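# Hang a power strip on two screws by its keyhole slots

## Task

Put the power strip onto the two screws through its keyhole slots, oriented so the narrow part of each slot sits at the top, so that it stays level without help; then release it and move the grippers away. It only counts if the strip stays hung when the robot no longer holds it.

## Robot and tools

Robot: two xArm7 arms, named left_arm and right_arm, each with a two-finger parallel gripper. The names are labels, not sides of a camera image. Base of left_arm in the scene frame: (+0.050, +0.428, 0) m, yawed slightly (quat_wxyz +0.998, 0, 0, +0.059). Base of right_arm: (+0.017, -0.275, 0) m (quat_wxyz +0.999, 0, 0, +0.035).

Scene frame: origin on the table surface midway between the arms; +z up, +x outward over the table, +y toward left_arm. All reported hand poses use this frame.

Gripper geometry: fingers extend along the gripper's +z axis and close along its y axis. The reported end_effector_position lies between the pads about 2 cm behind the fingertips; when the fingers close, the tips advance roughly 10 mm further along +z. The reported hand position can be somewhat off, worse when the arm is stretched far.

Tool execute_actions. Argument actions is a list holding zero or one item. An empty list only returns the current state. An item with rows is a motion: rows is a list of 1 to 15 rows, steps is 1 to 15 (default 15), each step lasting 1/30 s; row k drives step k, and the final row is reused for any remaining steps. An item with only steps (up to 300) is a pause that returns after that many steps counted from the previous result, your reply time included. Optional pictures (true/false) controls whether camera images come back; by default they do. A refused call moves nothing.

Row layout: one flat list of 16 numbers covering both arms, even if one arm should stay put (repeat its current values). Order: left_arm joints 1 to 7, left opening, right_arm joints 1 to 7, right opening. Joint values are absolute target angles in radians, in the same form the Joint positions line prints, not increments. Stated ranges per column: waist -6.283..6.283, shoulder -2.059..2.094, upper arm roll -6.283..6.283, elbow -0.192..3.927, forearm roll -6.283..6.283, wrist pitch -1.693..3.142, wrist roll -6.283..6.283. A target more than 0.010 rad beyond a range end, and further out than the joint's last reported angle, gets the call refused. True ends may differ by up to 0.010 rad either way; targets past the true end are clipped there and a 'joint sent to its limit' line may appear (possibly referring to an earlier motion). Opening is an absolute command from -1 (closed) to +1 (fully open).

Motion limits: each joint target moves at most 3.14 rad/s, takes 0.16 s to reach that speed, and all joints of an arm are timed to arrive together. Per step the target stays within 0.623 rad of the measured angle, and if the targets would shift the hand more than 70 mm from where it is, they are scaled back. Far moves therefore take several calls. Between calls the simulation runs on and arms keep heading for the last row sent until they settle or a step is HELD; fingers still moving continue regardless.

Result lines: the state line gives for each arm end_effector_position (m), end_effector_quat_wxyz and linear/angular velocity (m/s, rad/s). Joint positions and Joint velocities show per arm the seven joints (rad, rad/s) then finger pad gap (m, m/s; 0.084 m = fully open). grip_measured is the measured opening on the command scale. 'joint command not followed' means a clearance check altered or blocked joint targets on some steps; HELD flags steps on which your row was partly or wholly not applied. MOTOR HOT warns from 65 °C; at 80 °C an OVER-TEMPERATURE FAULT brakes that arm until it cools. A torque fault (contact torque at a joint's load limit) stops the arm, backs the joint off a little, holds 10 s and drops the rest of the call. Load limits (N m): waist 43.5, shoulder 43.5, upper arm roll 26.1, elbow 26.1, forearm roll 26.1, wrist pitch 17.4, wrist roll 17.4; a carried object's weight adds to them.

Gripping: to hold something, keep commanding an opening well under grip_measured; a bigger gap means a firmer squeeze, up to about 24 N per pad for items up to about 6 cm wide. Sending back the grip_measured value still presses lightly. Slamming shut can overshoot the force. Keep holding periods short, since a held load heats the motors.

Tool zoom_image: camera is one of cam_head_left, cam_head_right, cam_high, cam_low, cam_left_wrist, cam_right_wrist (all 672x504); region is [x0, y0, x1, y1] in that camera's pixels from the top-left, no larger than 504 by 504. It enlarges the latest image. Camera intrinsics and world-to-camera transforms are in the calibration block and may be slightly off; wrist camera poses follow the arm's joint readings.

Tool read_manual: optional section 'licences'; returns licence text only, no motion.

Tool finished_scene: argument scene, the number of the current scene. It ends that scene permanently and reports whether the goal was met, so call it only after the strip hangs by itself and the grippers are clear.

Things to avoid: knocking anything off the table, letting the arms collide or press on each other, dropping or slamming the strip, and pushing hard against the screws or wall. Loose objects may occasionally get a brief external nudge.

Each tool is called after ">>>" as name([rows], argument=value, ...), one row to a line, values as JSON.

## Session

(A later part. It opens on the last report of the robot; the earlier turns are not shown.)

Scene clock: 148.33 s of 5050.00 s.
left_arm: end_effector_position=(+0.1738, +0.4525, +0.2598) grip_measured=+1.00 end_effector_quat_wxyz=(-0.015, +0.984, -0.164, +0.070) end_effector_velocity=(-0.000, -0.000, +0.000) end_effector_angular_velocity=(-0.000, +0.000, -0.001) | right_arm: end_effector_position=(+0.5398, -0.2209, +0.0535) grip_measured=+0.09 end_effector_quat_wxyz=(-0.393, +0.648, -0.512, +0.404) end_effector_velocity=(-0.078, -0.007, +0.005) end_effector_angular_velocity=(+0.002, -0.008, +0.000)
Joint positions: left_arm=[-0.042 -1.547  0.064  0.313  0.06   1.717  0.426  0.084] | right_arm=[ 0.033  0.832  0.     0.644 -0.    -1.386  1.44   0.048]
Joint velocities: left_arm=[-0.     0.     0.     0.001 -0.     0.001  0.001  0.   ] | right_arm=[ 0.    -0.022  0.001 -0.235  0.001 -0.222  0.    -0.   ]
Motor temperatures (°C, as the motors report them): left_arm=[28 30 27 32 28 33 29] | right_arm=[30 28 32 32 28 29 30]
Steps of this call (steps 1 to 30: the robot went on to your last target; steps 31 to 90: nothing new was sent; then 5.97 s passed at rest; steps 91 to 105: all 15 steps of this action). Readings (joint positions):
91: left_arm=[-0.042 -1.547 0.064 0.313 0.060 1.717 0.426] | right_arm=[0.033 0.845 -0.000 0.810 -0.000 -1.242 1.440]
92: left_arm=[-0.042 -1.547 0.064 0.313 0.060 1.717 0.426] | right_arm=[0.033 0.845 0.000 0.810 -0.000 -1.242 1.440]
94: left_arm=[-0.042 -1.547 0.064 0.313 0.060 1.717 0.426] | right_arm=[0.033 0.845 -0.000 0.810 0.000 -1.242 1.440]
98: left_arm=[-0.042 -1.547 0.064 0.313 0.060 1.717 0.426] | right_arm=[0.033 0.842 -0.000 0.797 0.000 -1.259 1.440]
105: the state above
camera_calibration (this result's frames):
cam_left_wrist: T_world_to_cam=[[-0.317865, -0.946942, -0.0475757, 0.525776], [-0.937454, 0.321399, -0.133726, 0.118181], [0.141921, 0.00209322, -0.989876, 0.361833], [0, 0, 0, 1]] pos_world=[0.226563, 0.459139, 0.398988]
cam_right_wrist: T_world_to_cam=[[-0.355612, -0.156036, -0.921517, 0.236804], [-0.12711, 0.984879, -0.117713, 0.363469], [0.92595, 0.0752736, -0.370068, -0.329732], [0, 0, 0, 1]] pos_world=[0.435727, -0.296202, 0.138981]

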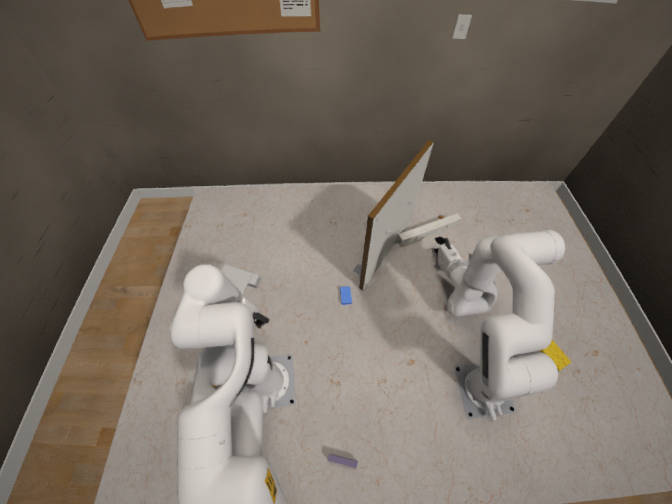

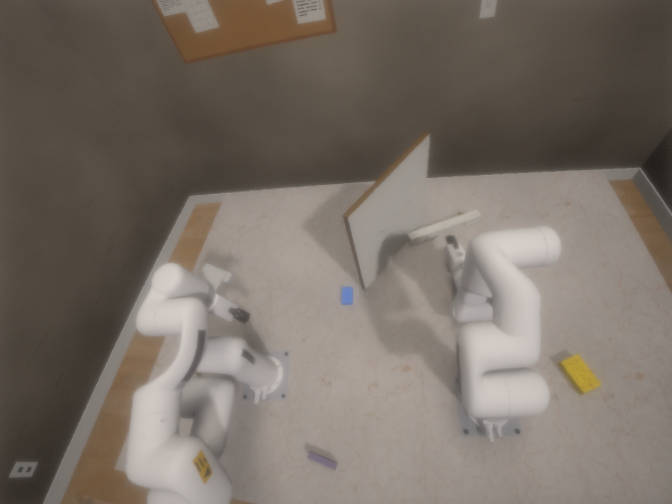

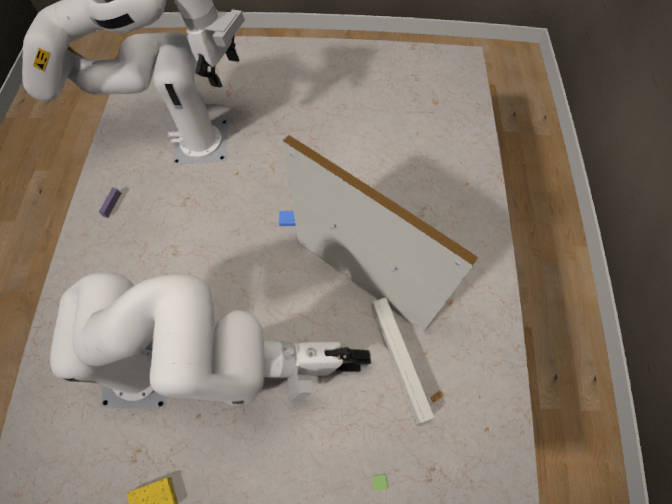

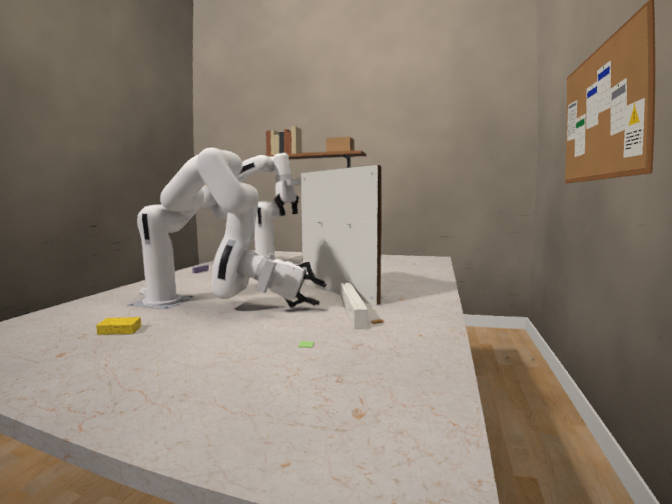

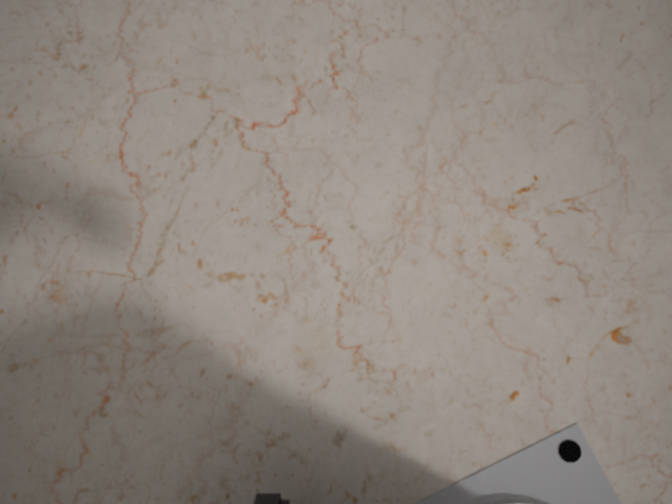

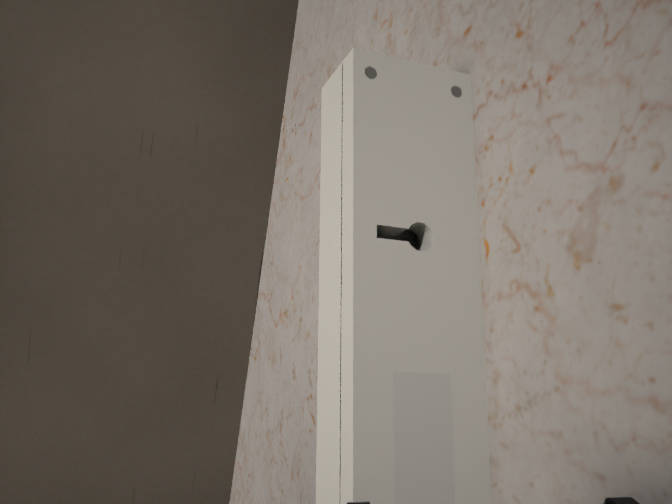

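>>> execute_actions([
  {"rows":[[-0.042,-1.547,0.064,0.313,0.06,1.717,0.426,1,0.02,0.35,0,0.9,0,-0.3,1.3,-1]],"steps":15},
], pictures=false)

>>> execute_actions([
  {"rows":[[-0.042,-1.547,0.064,0.313,0.06,1.717,0.426,1,0.01,0.45,0,1.5,0,0.9,1.276,-1]],"steps":15},
], pictures=false)

>>> execute_actions([
  {"rows":[[-0.042,-1.547,0.064,0.313,0.06,1.717,0.426,1,0.009,0.70,0,1.88,0,1.16,1.276,-1]],"steps":15},
], pictures=false)

>>> execute_actions([
  {"rows":[[-0.042,-1.547,0.064,0.313,0.06,1.717,0.426,1,0.009,0.758,0,1.898,0,1.14,1.276,-1],[-0.042,-1.547,0.064,0.313,0.06,1.717,0.426,1,0.009,0.758,0,1.898,0,1.14,1.276,-1],[-0.042,-1.547,0.064,0.313,0.06,1.717,0.426,1,0.009,0.758,0,1.898,0,1.14,1.276,-1],[-0.042,-1.547,0.064,0.313,0.06,1.717,0.426,1,0.009,0.758,0,1.898,0,1.14,1.276,-1],[-0.042,-1.547,0.064,0.313,0.06,1.717,0.426,1,0.009,0.824,0,1.842,0,1.018,1.276,-1]],"steps":15},
])

Scene clock: 176.37 s of 5050.00 s.
left_arm: end_effector_position=(+0.1738, +0.4525, +0.2598) grip_measured=+1.00 end_effector_quat_wxyz=(-0.015, +0.984, -0.164, +0.070) end_effector_velocity=(+0.000, +0.000, -0.000) end_effector_angular_velocity=(-0.000, +0.001, +0.001) | right_arm: end_effector_position=(+0.6415, -0.2163, +0.1584) grip_measured=-1.00 end_effector_quat_wxyz=(-0.347, +0.690, -0.496, +0.398) end_effector_velocity=(+0.177, +0.000, +0.151) end_effector_angular_velocity=(-0.345, +1.124, +0.092)
Joint positions: left_arm=[-0.042 -1.547  0.064  0.313  0.06   1.717  0.426  0.084] | right_arm=[ 0.024  0.49   0.     0.82  -0.    -0.781  1.341  0.   ]
Joint velocities: left_arm=[ 0.002  0.     0.    -0.001 -0.    -0.001  0.    -0.   ] | right_arm=[-0.026 -0.943  0.     0.552  0.     2.646 -0.267  0.   ]
Motor temperatures (°C, as the motors report them): left_arm=[28 30 27 32 28 33 29] | right_arm=[30 28 32 31 28 29 30]
Steps of this call (steps 1 to 30: the robot went on to your last target; steps 31 to 90: nothing new was sent; then 24.53 s passed at rest; steps 91 to 105: all 15 steps of this action). Readings (joint positions):
91: left_arm=[-0.042 -1.547 0.064 0.313 0.060 1.717 0.426] | right_arm=[0.033 0.830 0.000 0.625 0.000 -1.405 1.440]
92: left_arm=[-0.042 -1.547 0.064 0.313 0.060 1.717 0.426] | right_arm=[0.033 0.828 0.000 0.626 -0.000 -1.400 1.439]
94: left_arm=[-0.042 -1.547 0.064 0.313 0.060 1.717 0.426] | right_arm=[0.032 0.800 0.000 0.640 -0.000 -1.358 1.430]
98: left_arm=[-0.042 -1.547 0.064 0.313 0.060 1.717 0.426] | right_arm=[0.029 0.690 -0.000 0.706 0.000 -1.210 1.399]
105: the state above

Scene clock: 176.87 s of 5050.00 s.
left_arm: end_effector_position=(+0.1738, +0.4525, +0.2598) grip_measured=+1.00 end_effector_quat_wxyz=(-0.015, +0.984, -0.164, +0.070) end_effector_velocity=(-0.000, +0.000, -0.000) end_effector_angular_velocity=(-0.000, +0.001, +0.001) | right_arm: end_effector_position=(+0.7328, -0.2165, +0.2337) grip_measured=-1.00 end_effector_quat_wxyz=(-0.220, +0.773, -0.530, +0.270) end_effector_velocity=(-0.133, -0.026, -0.123) end_effector_angular_velocity=(-0.201, +1.903, +0.032)
Joint positions: left_arm=[-0.042 -1.547  0.064  0.313  0.06   1.717  0.426  0.084] | right_arm=[ 0.012  0.442 -0.     1.395  0.     0.242  1.284  0.   ]
Joint velocities: left_arm=[ 0.001  0.001  0.    -0.001  0.    -0.     0.001  0.   ] | right_arm=[-0.019  0.03  -0.003  0.974  0.     2.857 -0.071  0.   ]
Motor temperatures (°C, as the motors report them): left_arm=[28 30 27 32 28 33 29] | right_arm=[30 28 32 31 28 29 30]
Steps of this call (steps 1 to 15: all 15 steps of this action). Readings (joint positions):
1: left_arm=[-0.042 -1.547 0.064 0.313 0.060 1.717 0.426] | right_arm=[0.023 0.460 -0.000 0.838 -0.000 -0.691 1.332]
2: left_arm=[-0.042 -1.547 0.064 0.313 0.060 1.717 0.426] | right_arm=[0.022 0.434 -0.000 0.857 0.000 -0.604 1.325]
4: left_arm=[-0.042 -1.547 0.064 0.313 0.060 1.717 0.426] | right_arm=[0.021 0.413 -0.000 0.914 0.000 -0.461 1.318]
8: left_arm=[-0.042 -1.547 0.064 0.313 0.060 1.717 0.426] | right_arm=[0.018 0.430 0.000 1.077 -0.000 -0.307 1.307]
15: the state above

Scene clock: 177.37 s of 5050.00 s.
left_arm: end_effector_position=(+0.1738, +0.4525, +0.2598) grip_measured=+1.00 end_effector_quat_wxyz=(-0.015, +0.984, -0.164, +0.070) end_effector_velocity=(+0.000, +0.000, +0.000) end_effector_angular_velocity=(-0.001, -0.000, +0.001) | right_arm: end_effector_position=(+0.6717, -0.2232, +0.1487) grip_measured=-1.00 end_effector_quat_wxyz=(-0.009, +0.826, -0.564, +0.012) end_effector_velocity=(+0.005, -0.002, +0.038) end_effector_angular_velocity=(-0.004, +0.028, -0.002)
Joint positions: left_arm=[-0.042 -1.547  0.064  0.313  0.06   1.717  0.426  0.084] | right_arm=[ 0.009  0.694  0.     1.869 -0.     1.144  1.276  0.   ]
Joint velocities: left_arm=[ 0.001 -0.     0.001 -0.    -0.    -0.    -0.001 -0.   ] | right_arm=[-0.001  0.02  -0.002  0.15  -0.001  0.157 -0.     0.   ]
Motor temperatures (°C, as the motors report them): left_arm=[28 30 27 32 28 33 29] | right_arm=[30 28 32 31 28 29 30]
Steps of this call (steps 1 to 15: all 15 steps of this action). Readings (joint positions):
1: left_arm=[-0.042 -1.547 0.064 0.313 0.060 1.717 0.426] | right_arm=[0.011 0.443 -0.000 1.424 0.000 0.338 1.282]
2: left_arm=[-0.042 -1.547 0.064 0.313 0.060 1.717 0.426] | right_arm=[0.011 0.445 -0.000 1.447 0.000 0.433 1.280]
4: left_arm=[-0.042 -1.547 0.064 0.313 0.060 1.717 0.426] | right_arm=[0.010 0.469 -0.000 1.511 -0.000 0.612 1.278]
8: left_arm=[-0.042 -1.547 0.064 0.313 0.060 1.717 0.426] | right_arm=[0.009 0.606 0.000 1.743 -0.000 0.956 1.277]
15: the state above

Scene clock: 177.87 s of 5050.00 s.
left_arm: end_effector_position=(+0.1738, +0.4525, +0.2598) grip_measured=+1.00 end_effector_quat_wxyz=(-0.015, +0.984, -0.164, +0.070) end_effector_velocity=(-0.000, -0.000, -0.000) end_effector_angular_velocity=(+0.001, +0.001, -0.001) | right_arm: end_effector_position=(+0.6737, -0.2228, +0.0654) grip_measured=-1.00 end_effector_quat_wxyz=(-0.000, +0.826, -0.564, +0.000) end_effector_velocity=(-0.034, -0.009, -0.095) end_effector_angular_velocity=(-0.012, +0.120, -0.009)
Joint positions: left_arm=[-0.042 -1.547  0.064  0.313  0.06   1.717  0.426  0.084] | right_arm=[0.009 0.82  0.    1.844 0.    1.024 1.276 0.   ]
Joint velocities: left_arm=[-0.001 -0.    -0.    -0.001  0.     0.     0.001 -0.   ] | right_arm=[-0.006  0.098 -0.005 -0.086  0.001 -0.063 -0.001  0.   ]
Motor temperatures (°C, as the motors report them): left_arm=[28 30 27 32 28 33 29] | right_arm=[30 28 32 31 28 29 30]
Steps of this call (steps 1 to 15: all 15 steps of this action). Readings (joint positions):
1: left_arm=[-0.042 -1.547 0.064 0.313 0.060 1.717 0.426] | right_arm=[0.009 0.695 -0.000 1.873 0.000 1.149 1.276]
2: left_arm=[-0.042 -1.547 0.064 0.313 0.060 1.717 0.426] | right_arm=[0.009 0.698 -0.000 1.877 0.000 1.150 1.276]
4: left_arm=[-0.042 -1.547 0.064 0.313 0.060 1.717 0.426] | right_arm=[0.009 0.722 -0.000 1.891 0.000 1.145 1.276]
8: left_arm=[-0.042 -1.547 0.064 0.313 0.060 1.717 0.426] | right_arm=[0.009 0.771 0.000 1.877 0.000 1.098 1.276]
15: the state above
camera_calibration (this result's frames):
cam_left_wrist: T_world_to_cam=[[-0.317865, -0.946942, -0.0475756, 0.525776], [-0.937454, 0.321399, -0.133726, 0.118181], [0.141922, 0.00209313, -0.989876, 0.361833], [0, 0, 0, 1]] pos_world=[0.226563, 0.459139, 0.398988]
cam_right_wrist: T_world_to_cam=[[-0.935231, -0.35396, 0.00740137, 0.580654], [-0.354037, 0.935043, -0.0187709, 0.519052], [-0.000276435, -0.0201755, -0.999796, 0.194734], [0, 0, 0, 1]] pos_world=[0.726863, -0.275879, 0.200139]

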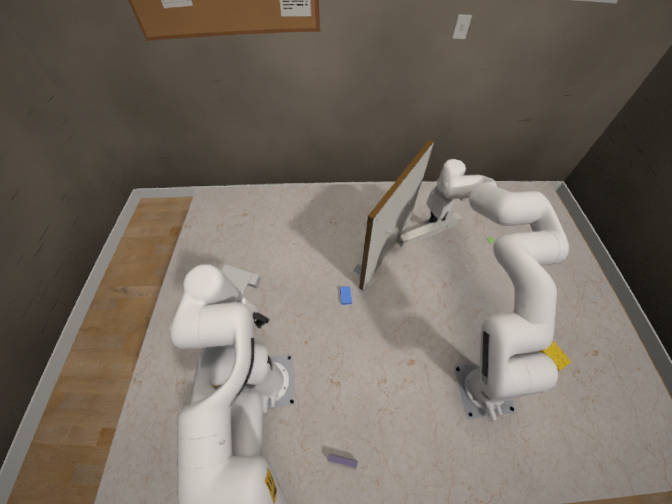

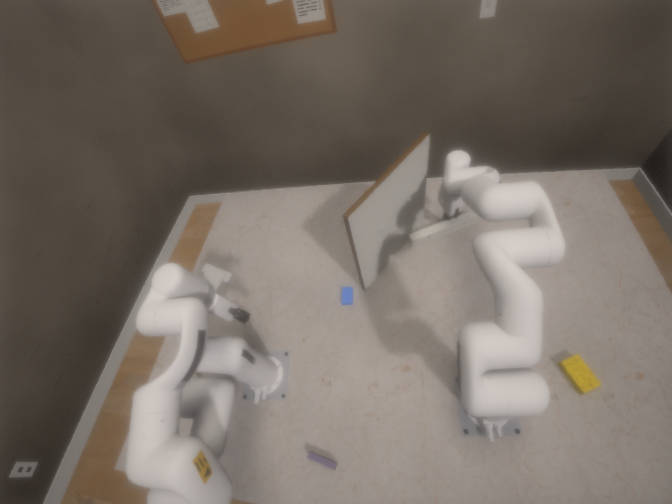

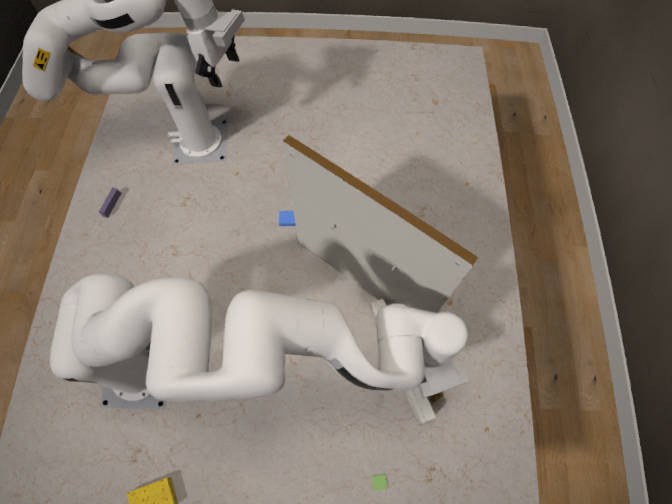

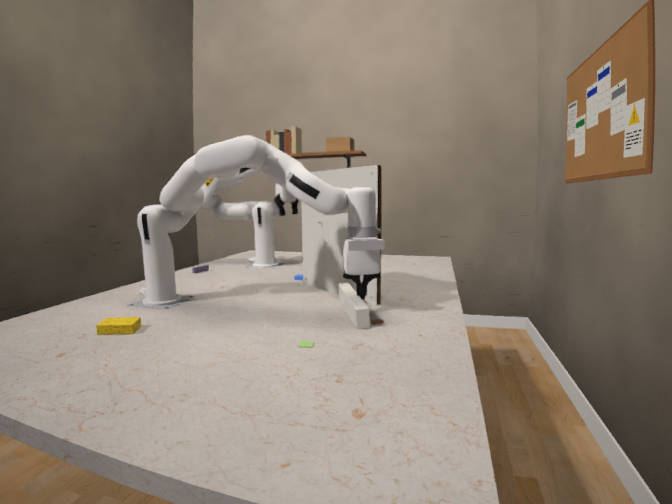

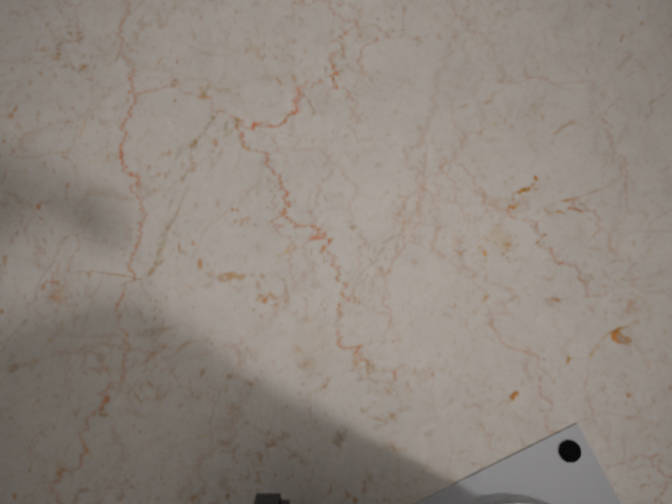

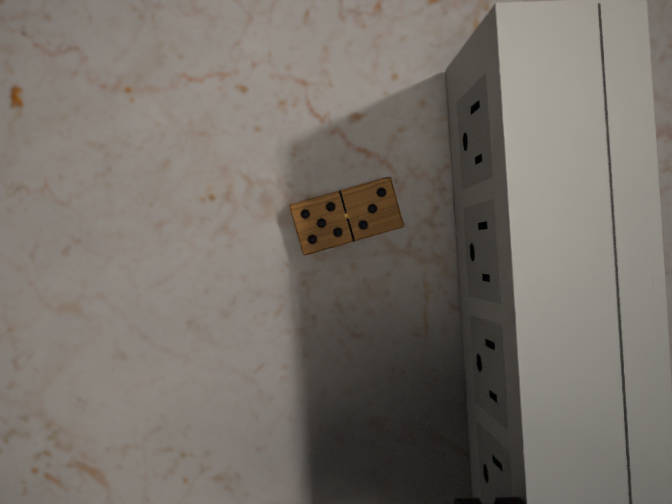

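Behind the face. Pull.

>>> execute_actions([
  {"rows":[[-0.042,-1.547,0.064,0.313,0.06,1.717,0.426,1,0.004,0.792,0,1.787,0,0.995,1.271,-1],[-0.042,-1.547,0.064,0.313,0.06,1.717,0.426,1,-0.001,0.76,0,1.731,0,0.972,1.266,-1],[-0.042,-1.547,0.064,0.313,0.06,1.717,0.426,1,-0.006,0.727,0,1.676,0,0.949,1.261,-1],[-0.042,-1.547,0.064,0.313,0.06,1.717,0.426,1,-0.011,0.695,0,1.62,0,0.925,1.256,-1],[-0.042,-1.547,0.064,0.313,0.06,1.717,0.426,1,-0.016,0.663,0,1.565,0,0.902,1.251,-1],[-0.042,-1.547,0.064,0.313,0.06,1.717,0.426,1,-0.021,0.63,0,1.51,0,0.879,1.246,-1],[-0.042,-1.547,0.064,0.313,0.06,1.717,0.426,1,-0.026,0.598,0,1.454,0,0.856,1.241,-1],[-0.042,-1.547,0.064,0.313,0.06,1.717,0.426,1,-0.031,0.566,0,1.399,0,0.833,1.236,-1]],"steps":15},
])

Scene clock: 187.43 s of 5050.00 s.
left_arm: end_effector_position=(+0.1738, +0.4525, +0.2598) grip_measured=+1.00 end_effector_quat_wxyz=(-0.015, +0.984, -0.164, +0.070) end_effector_velocity=(+0.000, +0.000, +0.001) end_effector_angular_velocity=(-0.001, -0.003, -0.001) | right_arm: end_effector_position=(+0.6031, -0.2524, +0.0622) grip_measured=-1.00 end_effector_quat_wxyz=(+0.000, +0.825, -0.565, +0.000) end_effector_velocity=(-0.034, -0.002, -0.000) end_effector_angular_velocity=(+0.004, -0.022, +0.022)
Joint positions: left_arm=[-0.042 -1.547  0.064  0.313  0.06   1.717  0.426  0.084] | right_arm=[-0.03   0.577 -0.001  1.419 -0.     0.842  1.238  0.   ]
Joint velocities: left_arm=[-0.001  0.     0.002  0.002  0.    -0.001  0.001 -0.   ] | right_arm=[-0.011 -0.116  0.011 -0.199 -0.004 -0.105 -0.021  0.   ]
Motor temperatures (°C, as the motors report them): left_arm=[28 30 27 32 28 33 29] | right_arm=[30 28 32 32 28 29 30]
Steps of this call (steps 1 to 15: the robot went on to your last target; steps 16 to 90: nothing new was sent; then 6.07 s passed at rest; steps 91 to 105: all 15 steps of this action). Readings (joint positions):
91: left_arm=[-0.042 -1.547 0.064 0.313 0.060 1.717 0.426] | right_arm=[0.009 0.824 0.000 1.842 0.000 1.018 1.276]
92: left_arm=[-0.042 -1.547 0.064 0.313 0.060 1.717 0.426] | right_arm=[0.009 0.822 0.000 1.838 -0.000 1.016 1.276]
94: left_arm=[-0.042 -1.547 0.064 0.313 0.060 1.717 0.426] | right_arm=[0.006 0.800 0.001 1.800 0.000 0.997 1.272]
98: left_arm=[-0.042 -1.547 0.064 0.313 0.060 1.717 0.426] | right_arm=[-0.010 0.702 0.000 1.631 0.000 0.928 1.257]
105: the state above
camera_calibration (this result's frames):
cam_left_wrist: T_world_to_cam=[[-0.317865, -0.946942, -0.0475758, 0.525777], [-0.937454, 0.321399, -0.133726, 0.118181], [0.141922, 0.00209328, -0.989876, 0.361833], [0, 0, 0, 1]] pos_world=[0.226563, 0.459139, 0.398988]
cam_right_wrist: T_world_to_cam=[[-0.936053, -0.351759, 0.00837189, 0.505199], [-0.351857, 0.935848, -0.0196022, 0.520671], [-0.000939564, -0.0212944, -0.999773, 0.191019], [0, 0, 0, 1]] pos_world=[0.656274, -0.305493, 0.196953]

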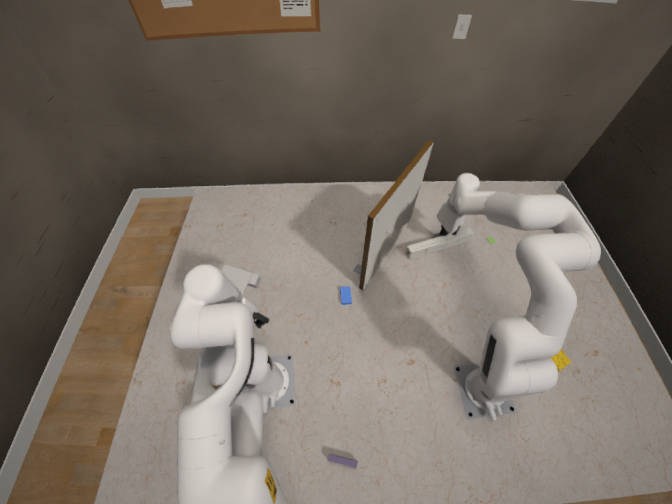

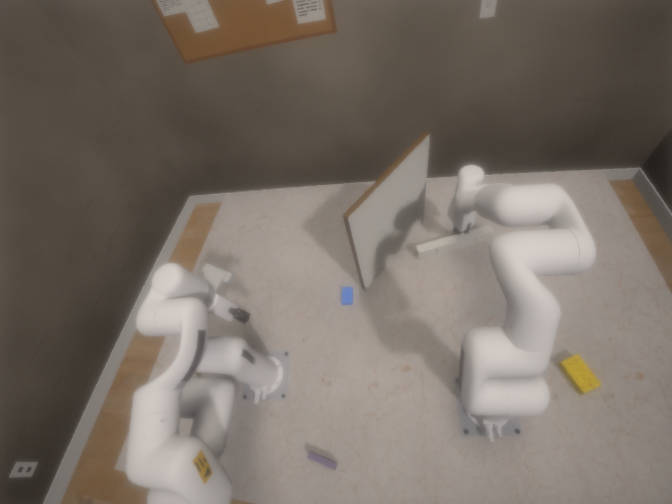

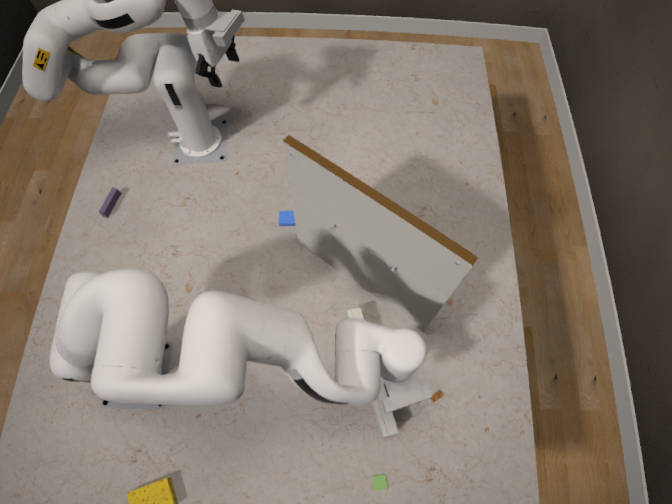

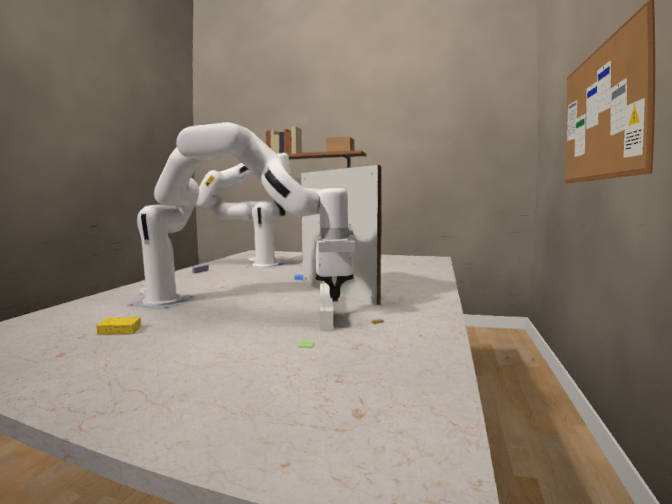

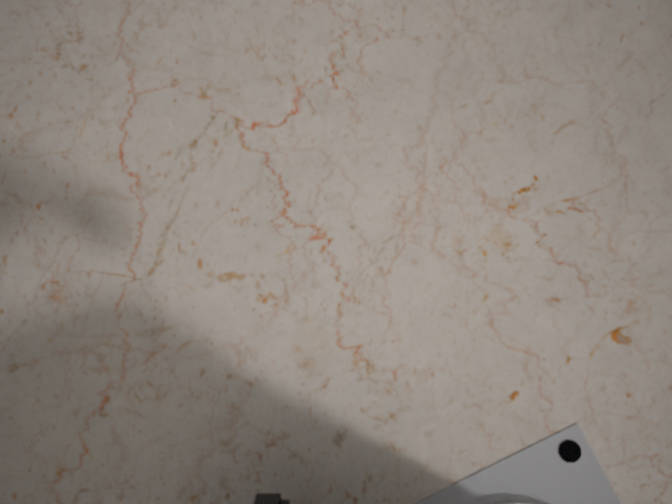

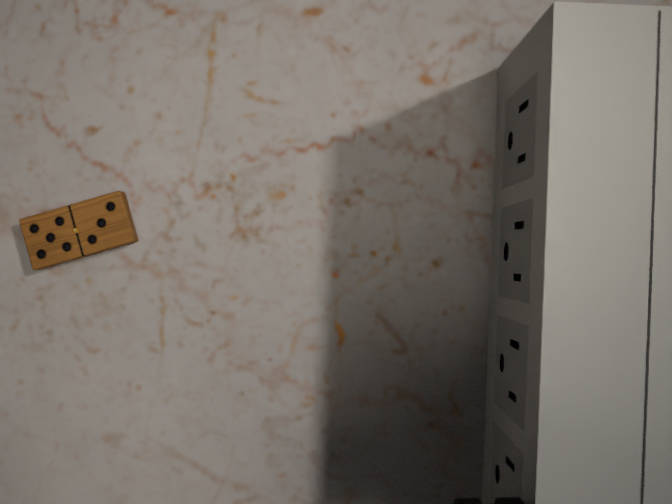

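>>> execute_actions([
  {"rows":[[-0.042,-1.547,0.064,0.313,0.06,1.717,0.426,1,-0.03,0.42,0,1.40,0,0.98,1.31,1],[-0.042,-1.547,0.064,0.313,0.06,1.717,0.426,1,-0.03,0.42,0,1.40,0,0.98,1.31,1],[-0.042,-1.547,0.064,0.313,0.06,1.717,0.426,1,-0.03,0.42,0,1.40,0,0.98,1.31,1],[-0.042,-1.547,0.064,0.313,0.06,1.717,0.426,1,-0.03,0.42,0,1.40,0,0.98,1.31,1],[-0.042,-1.547,0.064,0.313,0.06,1.717,0.426,1,-0.03,0.42,0,1.40,0,0.98,1.31,1],[-0.042,-1.547,0.064,0.313,0.06,1.717,0.426,1,-0.03,0.42,0,1.40,0,0.98,1.31,1],[-0.042,-1.547,0.064,0.313,0.06,1.717,0.426,1,-0.012,0.39,0,1.275,0,0.885,1.31,1]],"steps":15},
], pictures=false)

>>> execute_actions([
  {"rows":[[-0.042,-1.547,0.064,0.313,0.06,1.717,0.426,1,-0.012,0.39,0,1.275,0,0.885,1.31,1],[-0.042,-1.547,0.064,0.313,0.06,1.717,0.426,1,-0.012,0.39,0,1.275,0,0.885,1.31,1],[-0.042,-1.547,0.064,0.313,0.06,1.717,0.426,1,-0.012,0.39,0,1.275,0,0.885,1.31,1],[-0.042,-1.547,0.064,0.313,0.06,1.717,0.426,1,-0.012,0.532,0,1.242,0,0.71,1.31,1]],"steps":15},
])

Scene clock: 217.57 s of 5050.00 s.
left_arm: end_effector_position=(+0.1738, +0.4525, +0.2598) grip_measured=+1.00 end_effector_quat_wxyz=(-0.015, +0.984, -0.164, +0.070) end_effector_velocity=(+0.000, -0.000, -0.000) end_effector_angular_velocity=(+0.000, -0.000, -0.000) | right_arm: end_effector_position=(+0.5645, -0.2427, +0.1065) grip_measured=+1.00 end_effector_quat_wxyz=(+0.004, +0.811, -0.586, -0.005) end_effector_velocity=(-0.002, +0.003, +0.007) end_effector_angular_velocity=(+0.000, -0.075, -0.003)
Joint positions: left_arm=[-0.042 -1.547  0.064  0.313  0.06   1.717  0.426  0.084] | right_arm=[-0.013  0.399  0.002  1.281  0.     0.894  1.309  0.084]
Joint velocities: left_arm=[-0.     0.    -0.    -0.    -0.    -0.001 -0.    -0.   ] | right_arm=[ 0.016 -0.064 -0.01  -0.091  0.    -0.102  0.01   0.   ]
Motor temperatures (°C, as the motors report them): left_arm=[28 30 27 33 28 33 29] | right_arm=[30 28 32 31 28 29 30]
Steps of this call (steps 1 to 30: the robot went on to your last target; steps 31 to 90: nothing new was sent; then 26.63 s passed at rest; steps 91 to 105: all 15 steps of this action). Readings (joint positions):
91: left_arm=[-0.042 -1.547 0.064 0.313 0.060 1.717 0.426] | right_arm=[-0.031 0.566 0.000 1.399 0.000 0.833 1.236]
92: left_arm=[-0.042 -1.547 0.064 0.313 0.060 1.717 0.426] | right_arm=[-0.031 0.563 0.001 1.399 0.000 0.837 1.238]
94: left_arm=[-0.042 -1.547 0.064 0.313 0.060 1.717 0.426] | right_arm=[-0.030 0.533 0.001 1.389 0.000 0.881 1.258]
98: left_arm=[-0.042 -1.547 0.064 0.313 0.060 1.717 0.426] | right_arm=[-0.030 0.438 -0.000 1.399 0.000 0.953 1.298]
105: the state above

Scene clock: 218.07 s of 5050.00 s.
left_arm: end_effector_position=(+0.1738, +0.4525, +0.2598) grip_measured=+1.00 end_effector_quat_wxyz=(-0.015, +0.984, -0.164, +0.070) end_effector_velocity=(-0.000, +0.000, -0.000) end_effector_angular_velocity=(-0.001, +0.000, +0.000) | right_arm: end_effector_position=(+0.5667, -0.2431, +0.0337) grip_measured=+1.00 end_effector_quat_wxyz=(+0.001, +0.810, -0.586, -0.001) end_effector_velocity=(+0.056, +0.002, +0.036) end_effector_angular_velocity=(+0.010, -0.172, -0.004)
Joint positions: left_arm=[-0.042 -1.547  0.064  0.313  0.06   1.717  0.426  0.084] | right_arm=[-0.012  0.528  0.     1.242 -0.     0.718  1.31   0.084]
Joint velocities: left_arm=[ 0.001 -0.     0.001 -0.    -0.     0.     0.    -0.   ] | right_arm=[-0.001 -0.011 -0.002  0.061  0.001 -0.1    0.     0.   ]
Motor temperatures (°C, as the motors report them): left_arm=[28 30 27 33 28 33 29] | right_arm=[30 28 32 32 28 29 30]
Steps of this call (steps 1 to 15: all 15 steps of this action). Readings (joint positions):
1: left_arm=[-0.042 -1.547 0.064 0.313 0.060 1.717 0.426] | right_arm=[-0.012 0.397 0.001 1.279 0.000 0.891 1.309]
2: left_arm=[-0.042 -1.547 0.064 0.313 0.060 1.717 0.426] | right_arm=[-0.012 0.395 0.001 1.279 0.000 0.889 1.310]
4: left_arm=[-0.042 -1.547 0.064 0.313 0.060 1.717 0.426] | right_arm=[-0.013 0.392 -0.000 1.278 -0.000 0.887 1.310]
8: left_arm=[-0.042 -1.547 0.064 0.313 0.060 1.717 0.426] | right_arm=[-0.012 0.446 -0.000 1.268 0.000 0.807 1.310]
15: the state above
camera_calibration (this result's frames):
cam_left_wrist: T_world_to_cam=[[-0.317865, -0.946942, -0.0475755, 0.525776], [-0.937454, 0.321399, -0.133726, 0.118181], [0.141921, 0.00209312, -0.989876, 0.361833], [0, 0, 0, 1]] pos_world=[0.226564, 0.459139, 0.398988]
cam_right_wrist: T_world_to_cam=[[-0.953329, -0.301705, 0.0117815, 0.49646], [-0.301878, 0.95318, -0.0178258, 0.474329], [-0.0058518, -0.0205504, -0.999772, 0.165737], [0, 0, 0, 1]] pos_world=[0.617448, -0.298931, 0.168305]

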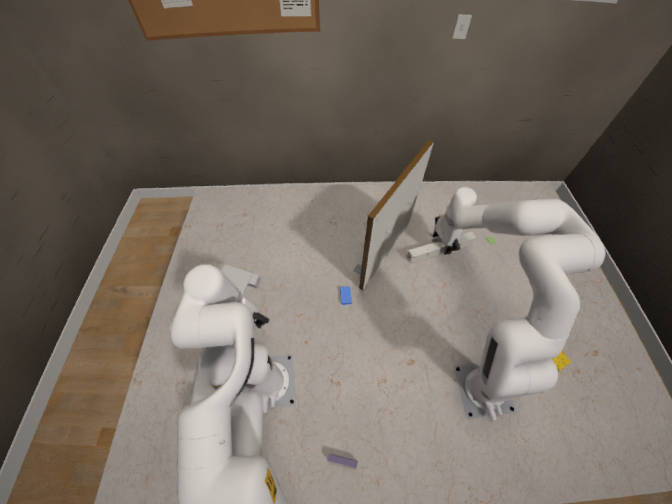

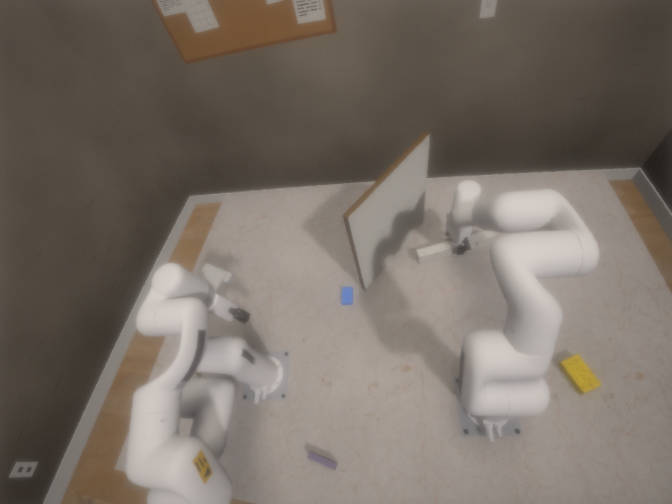

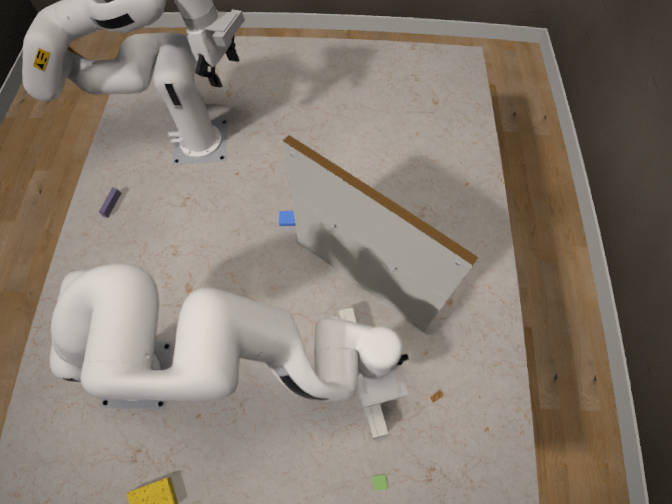

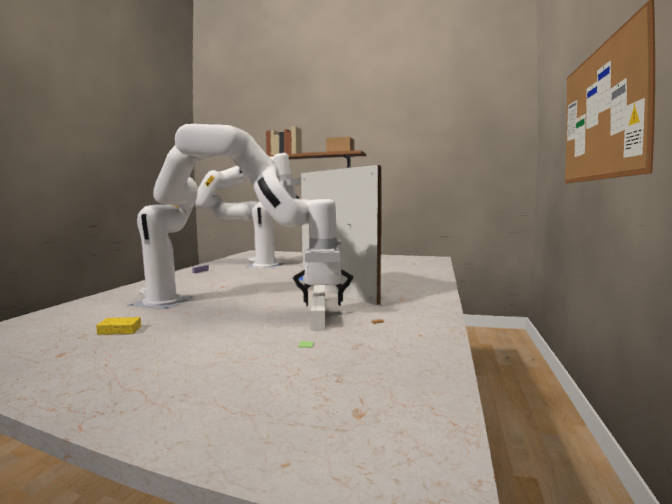

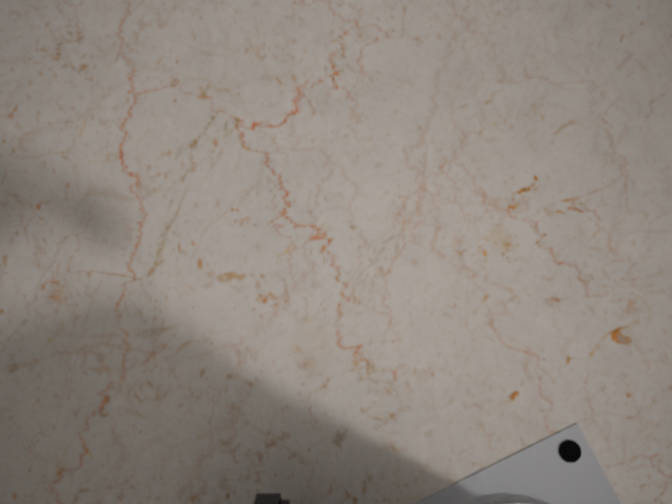

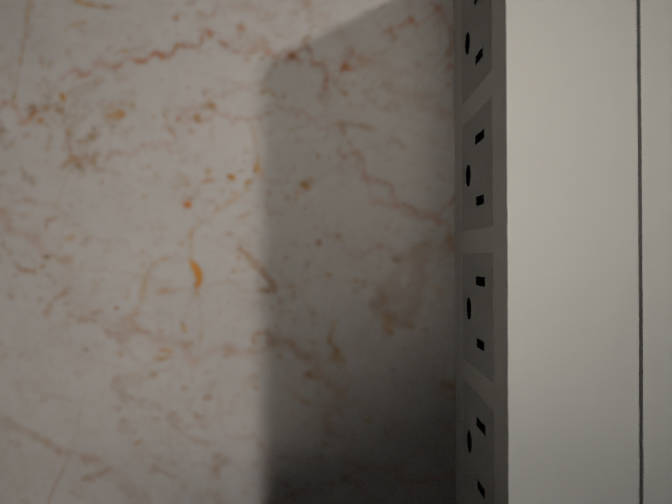

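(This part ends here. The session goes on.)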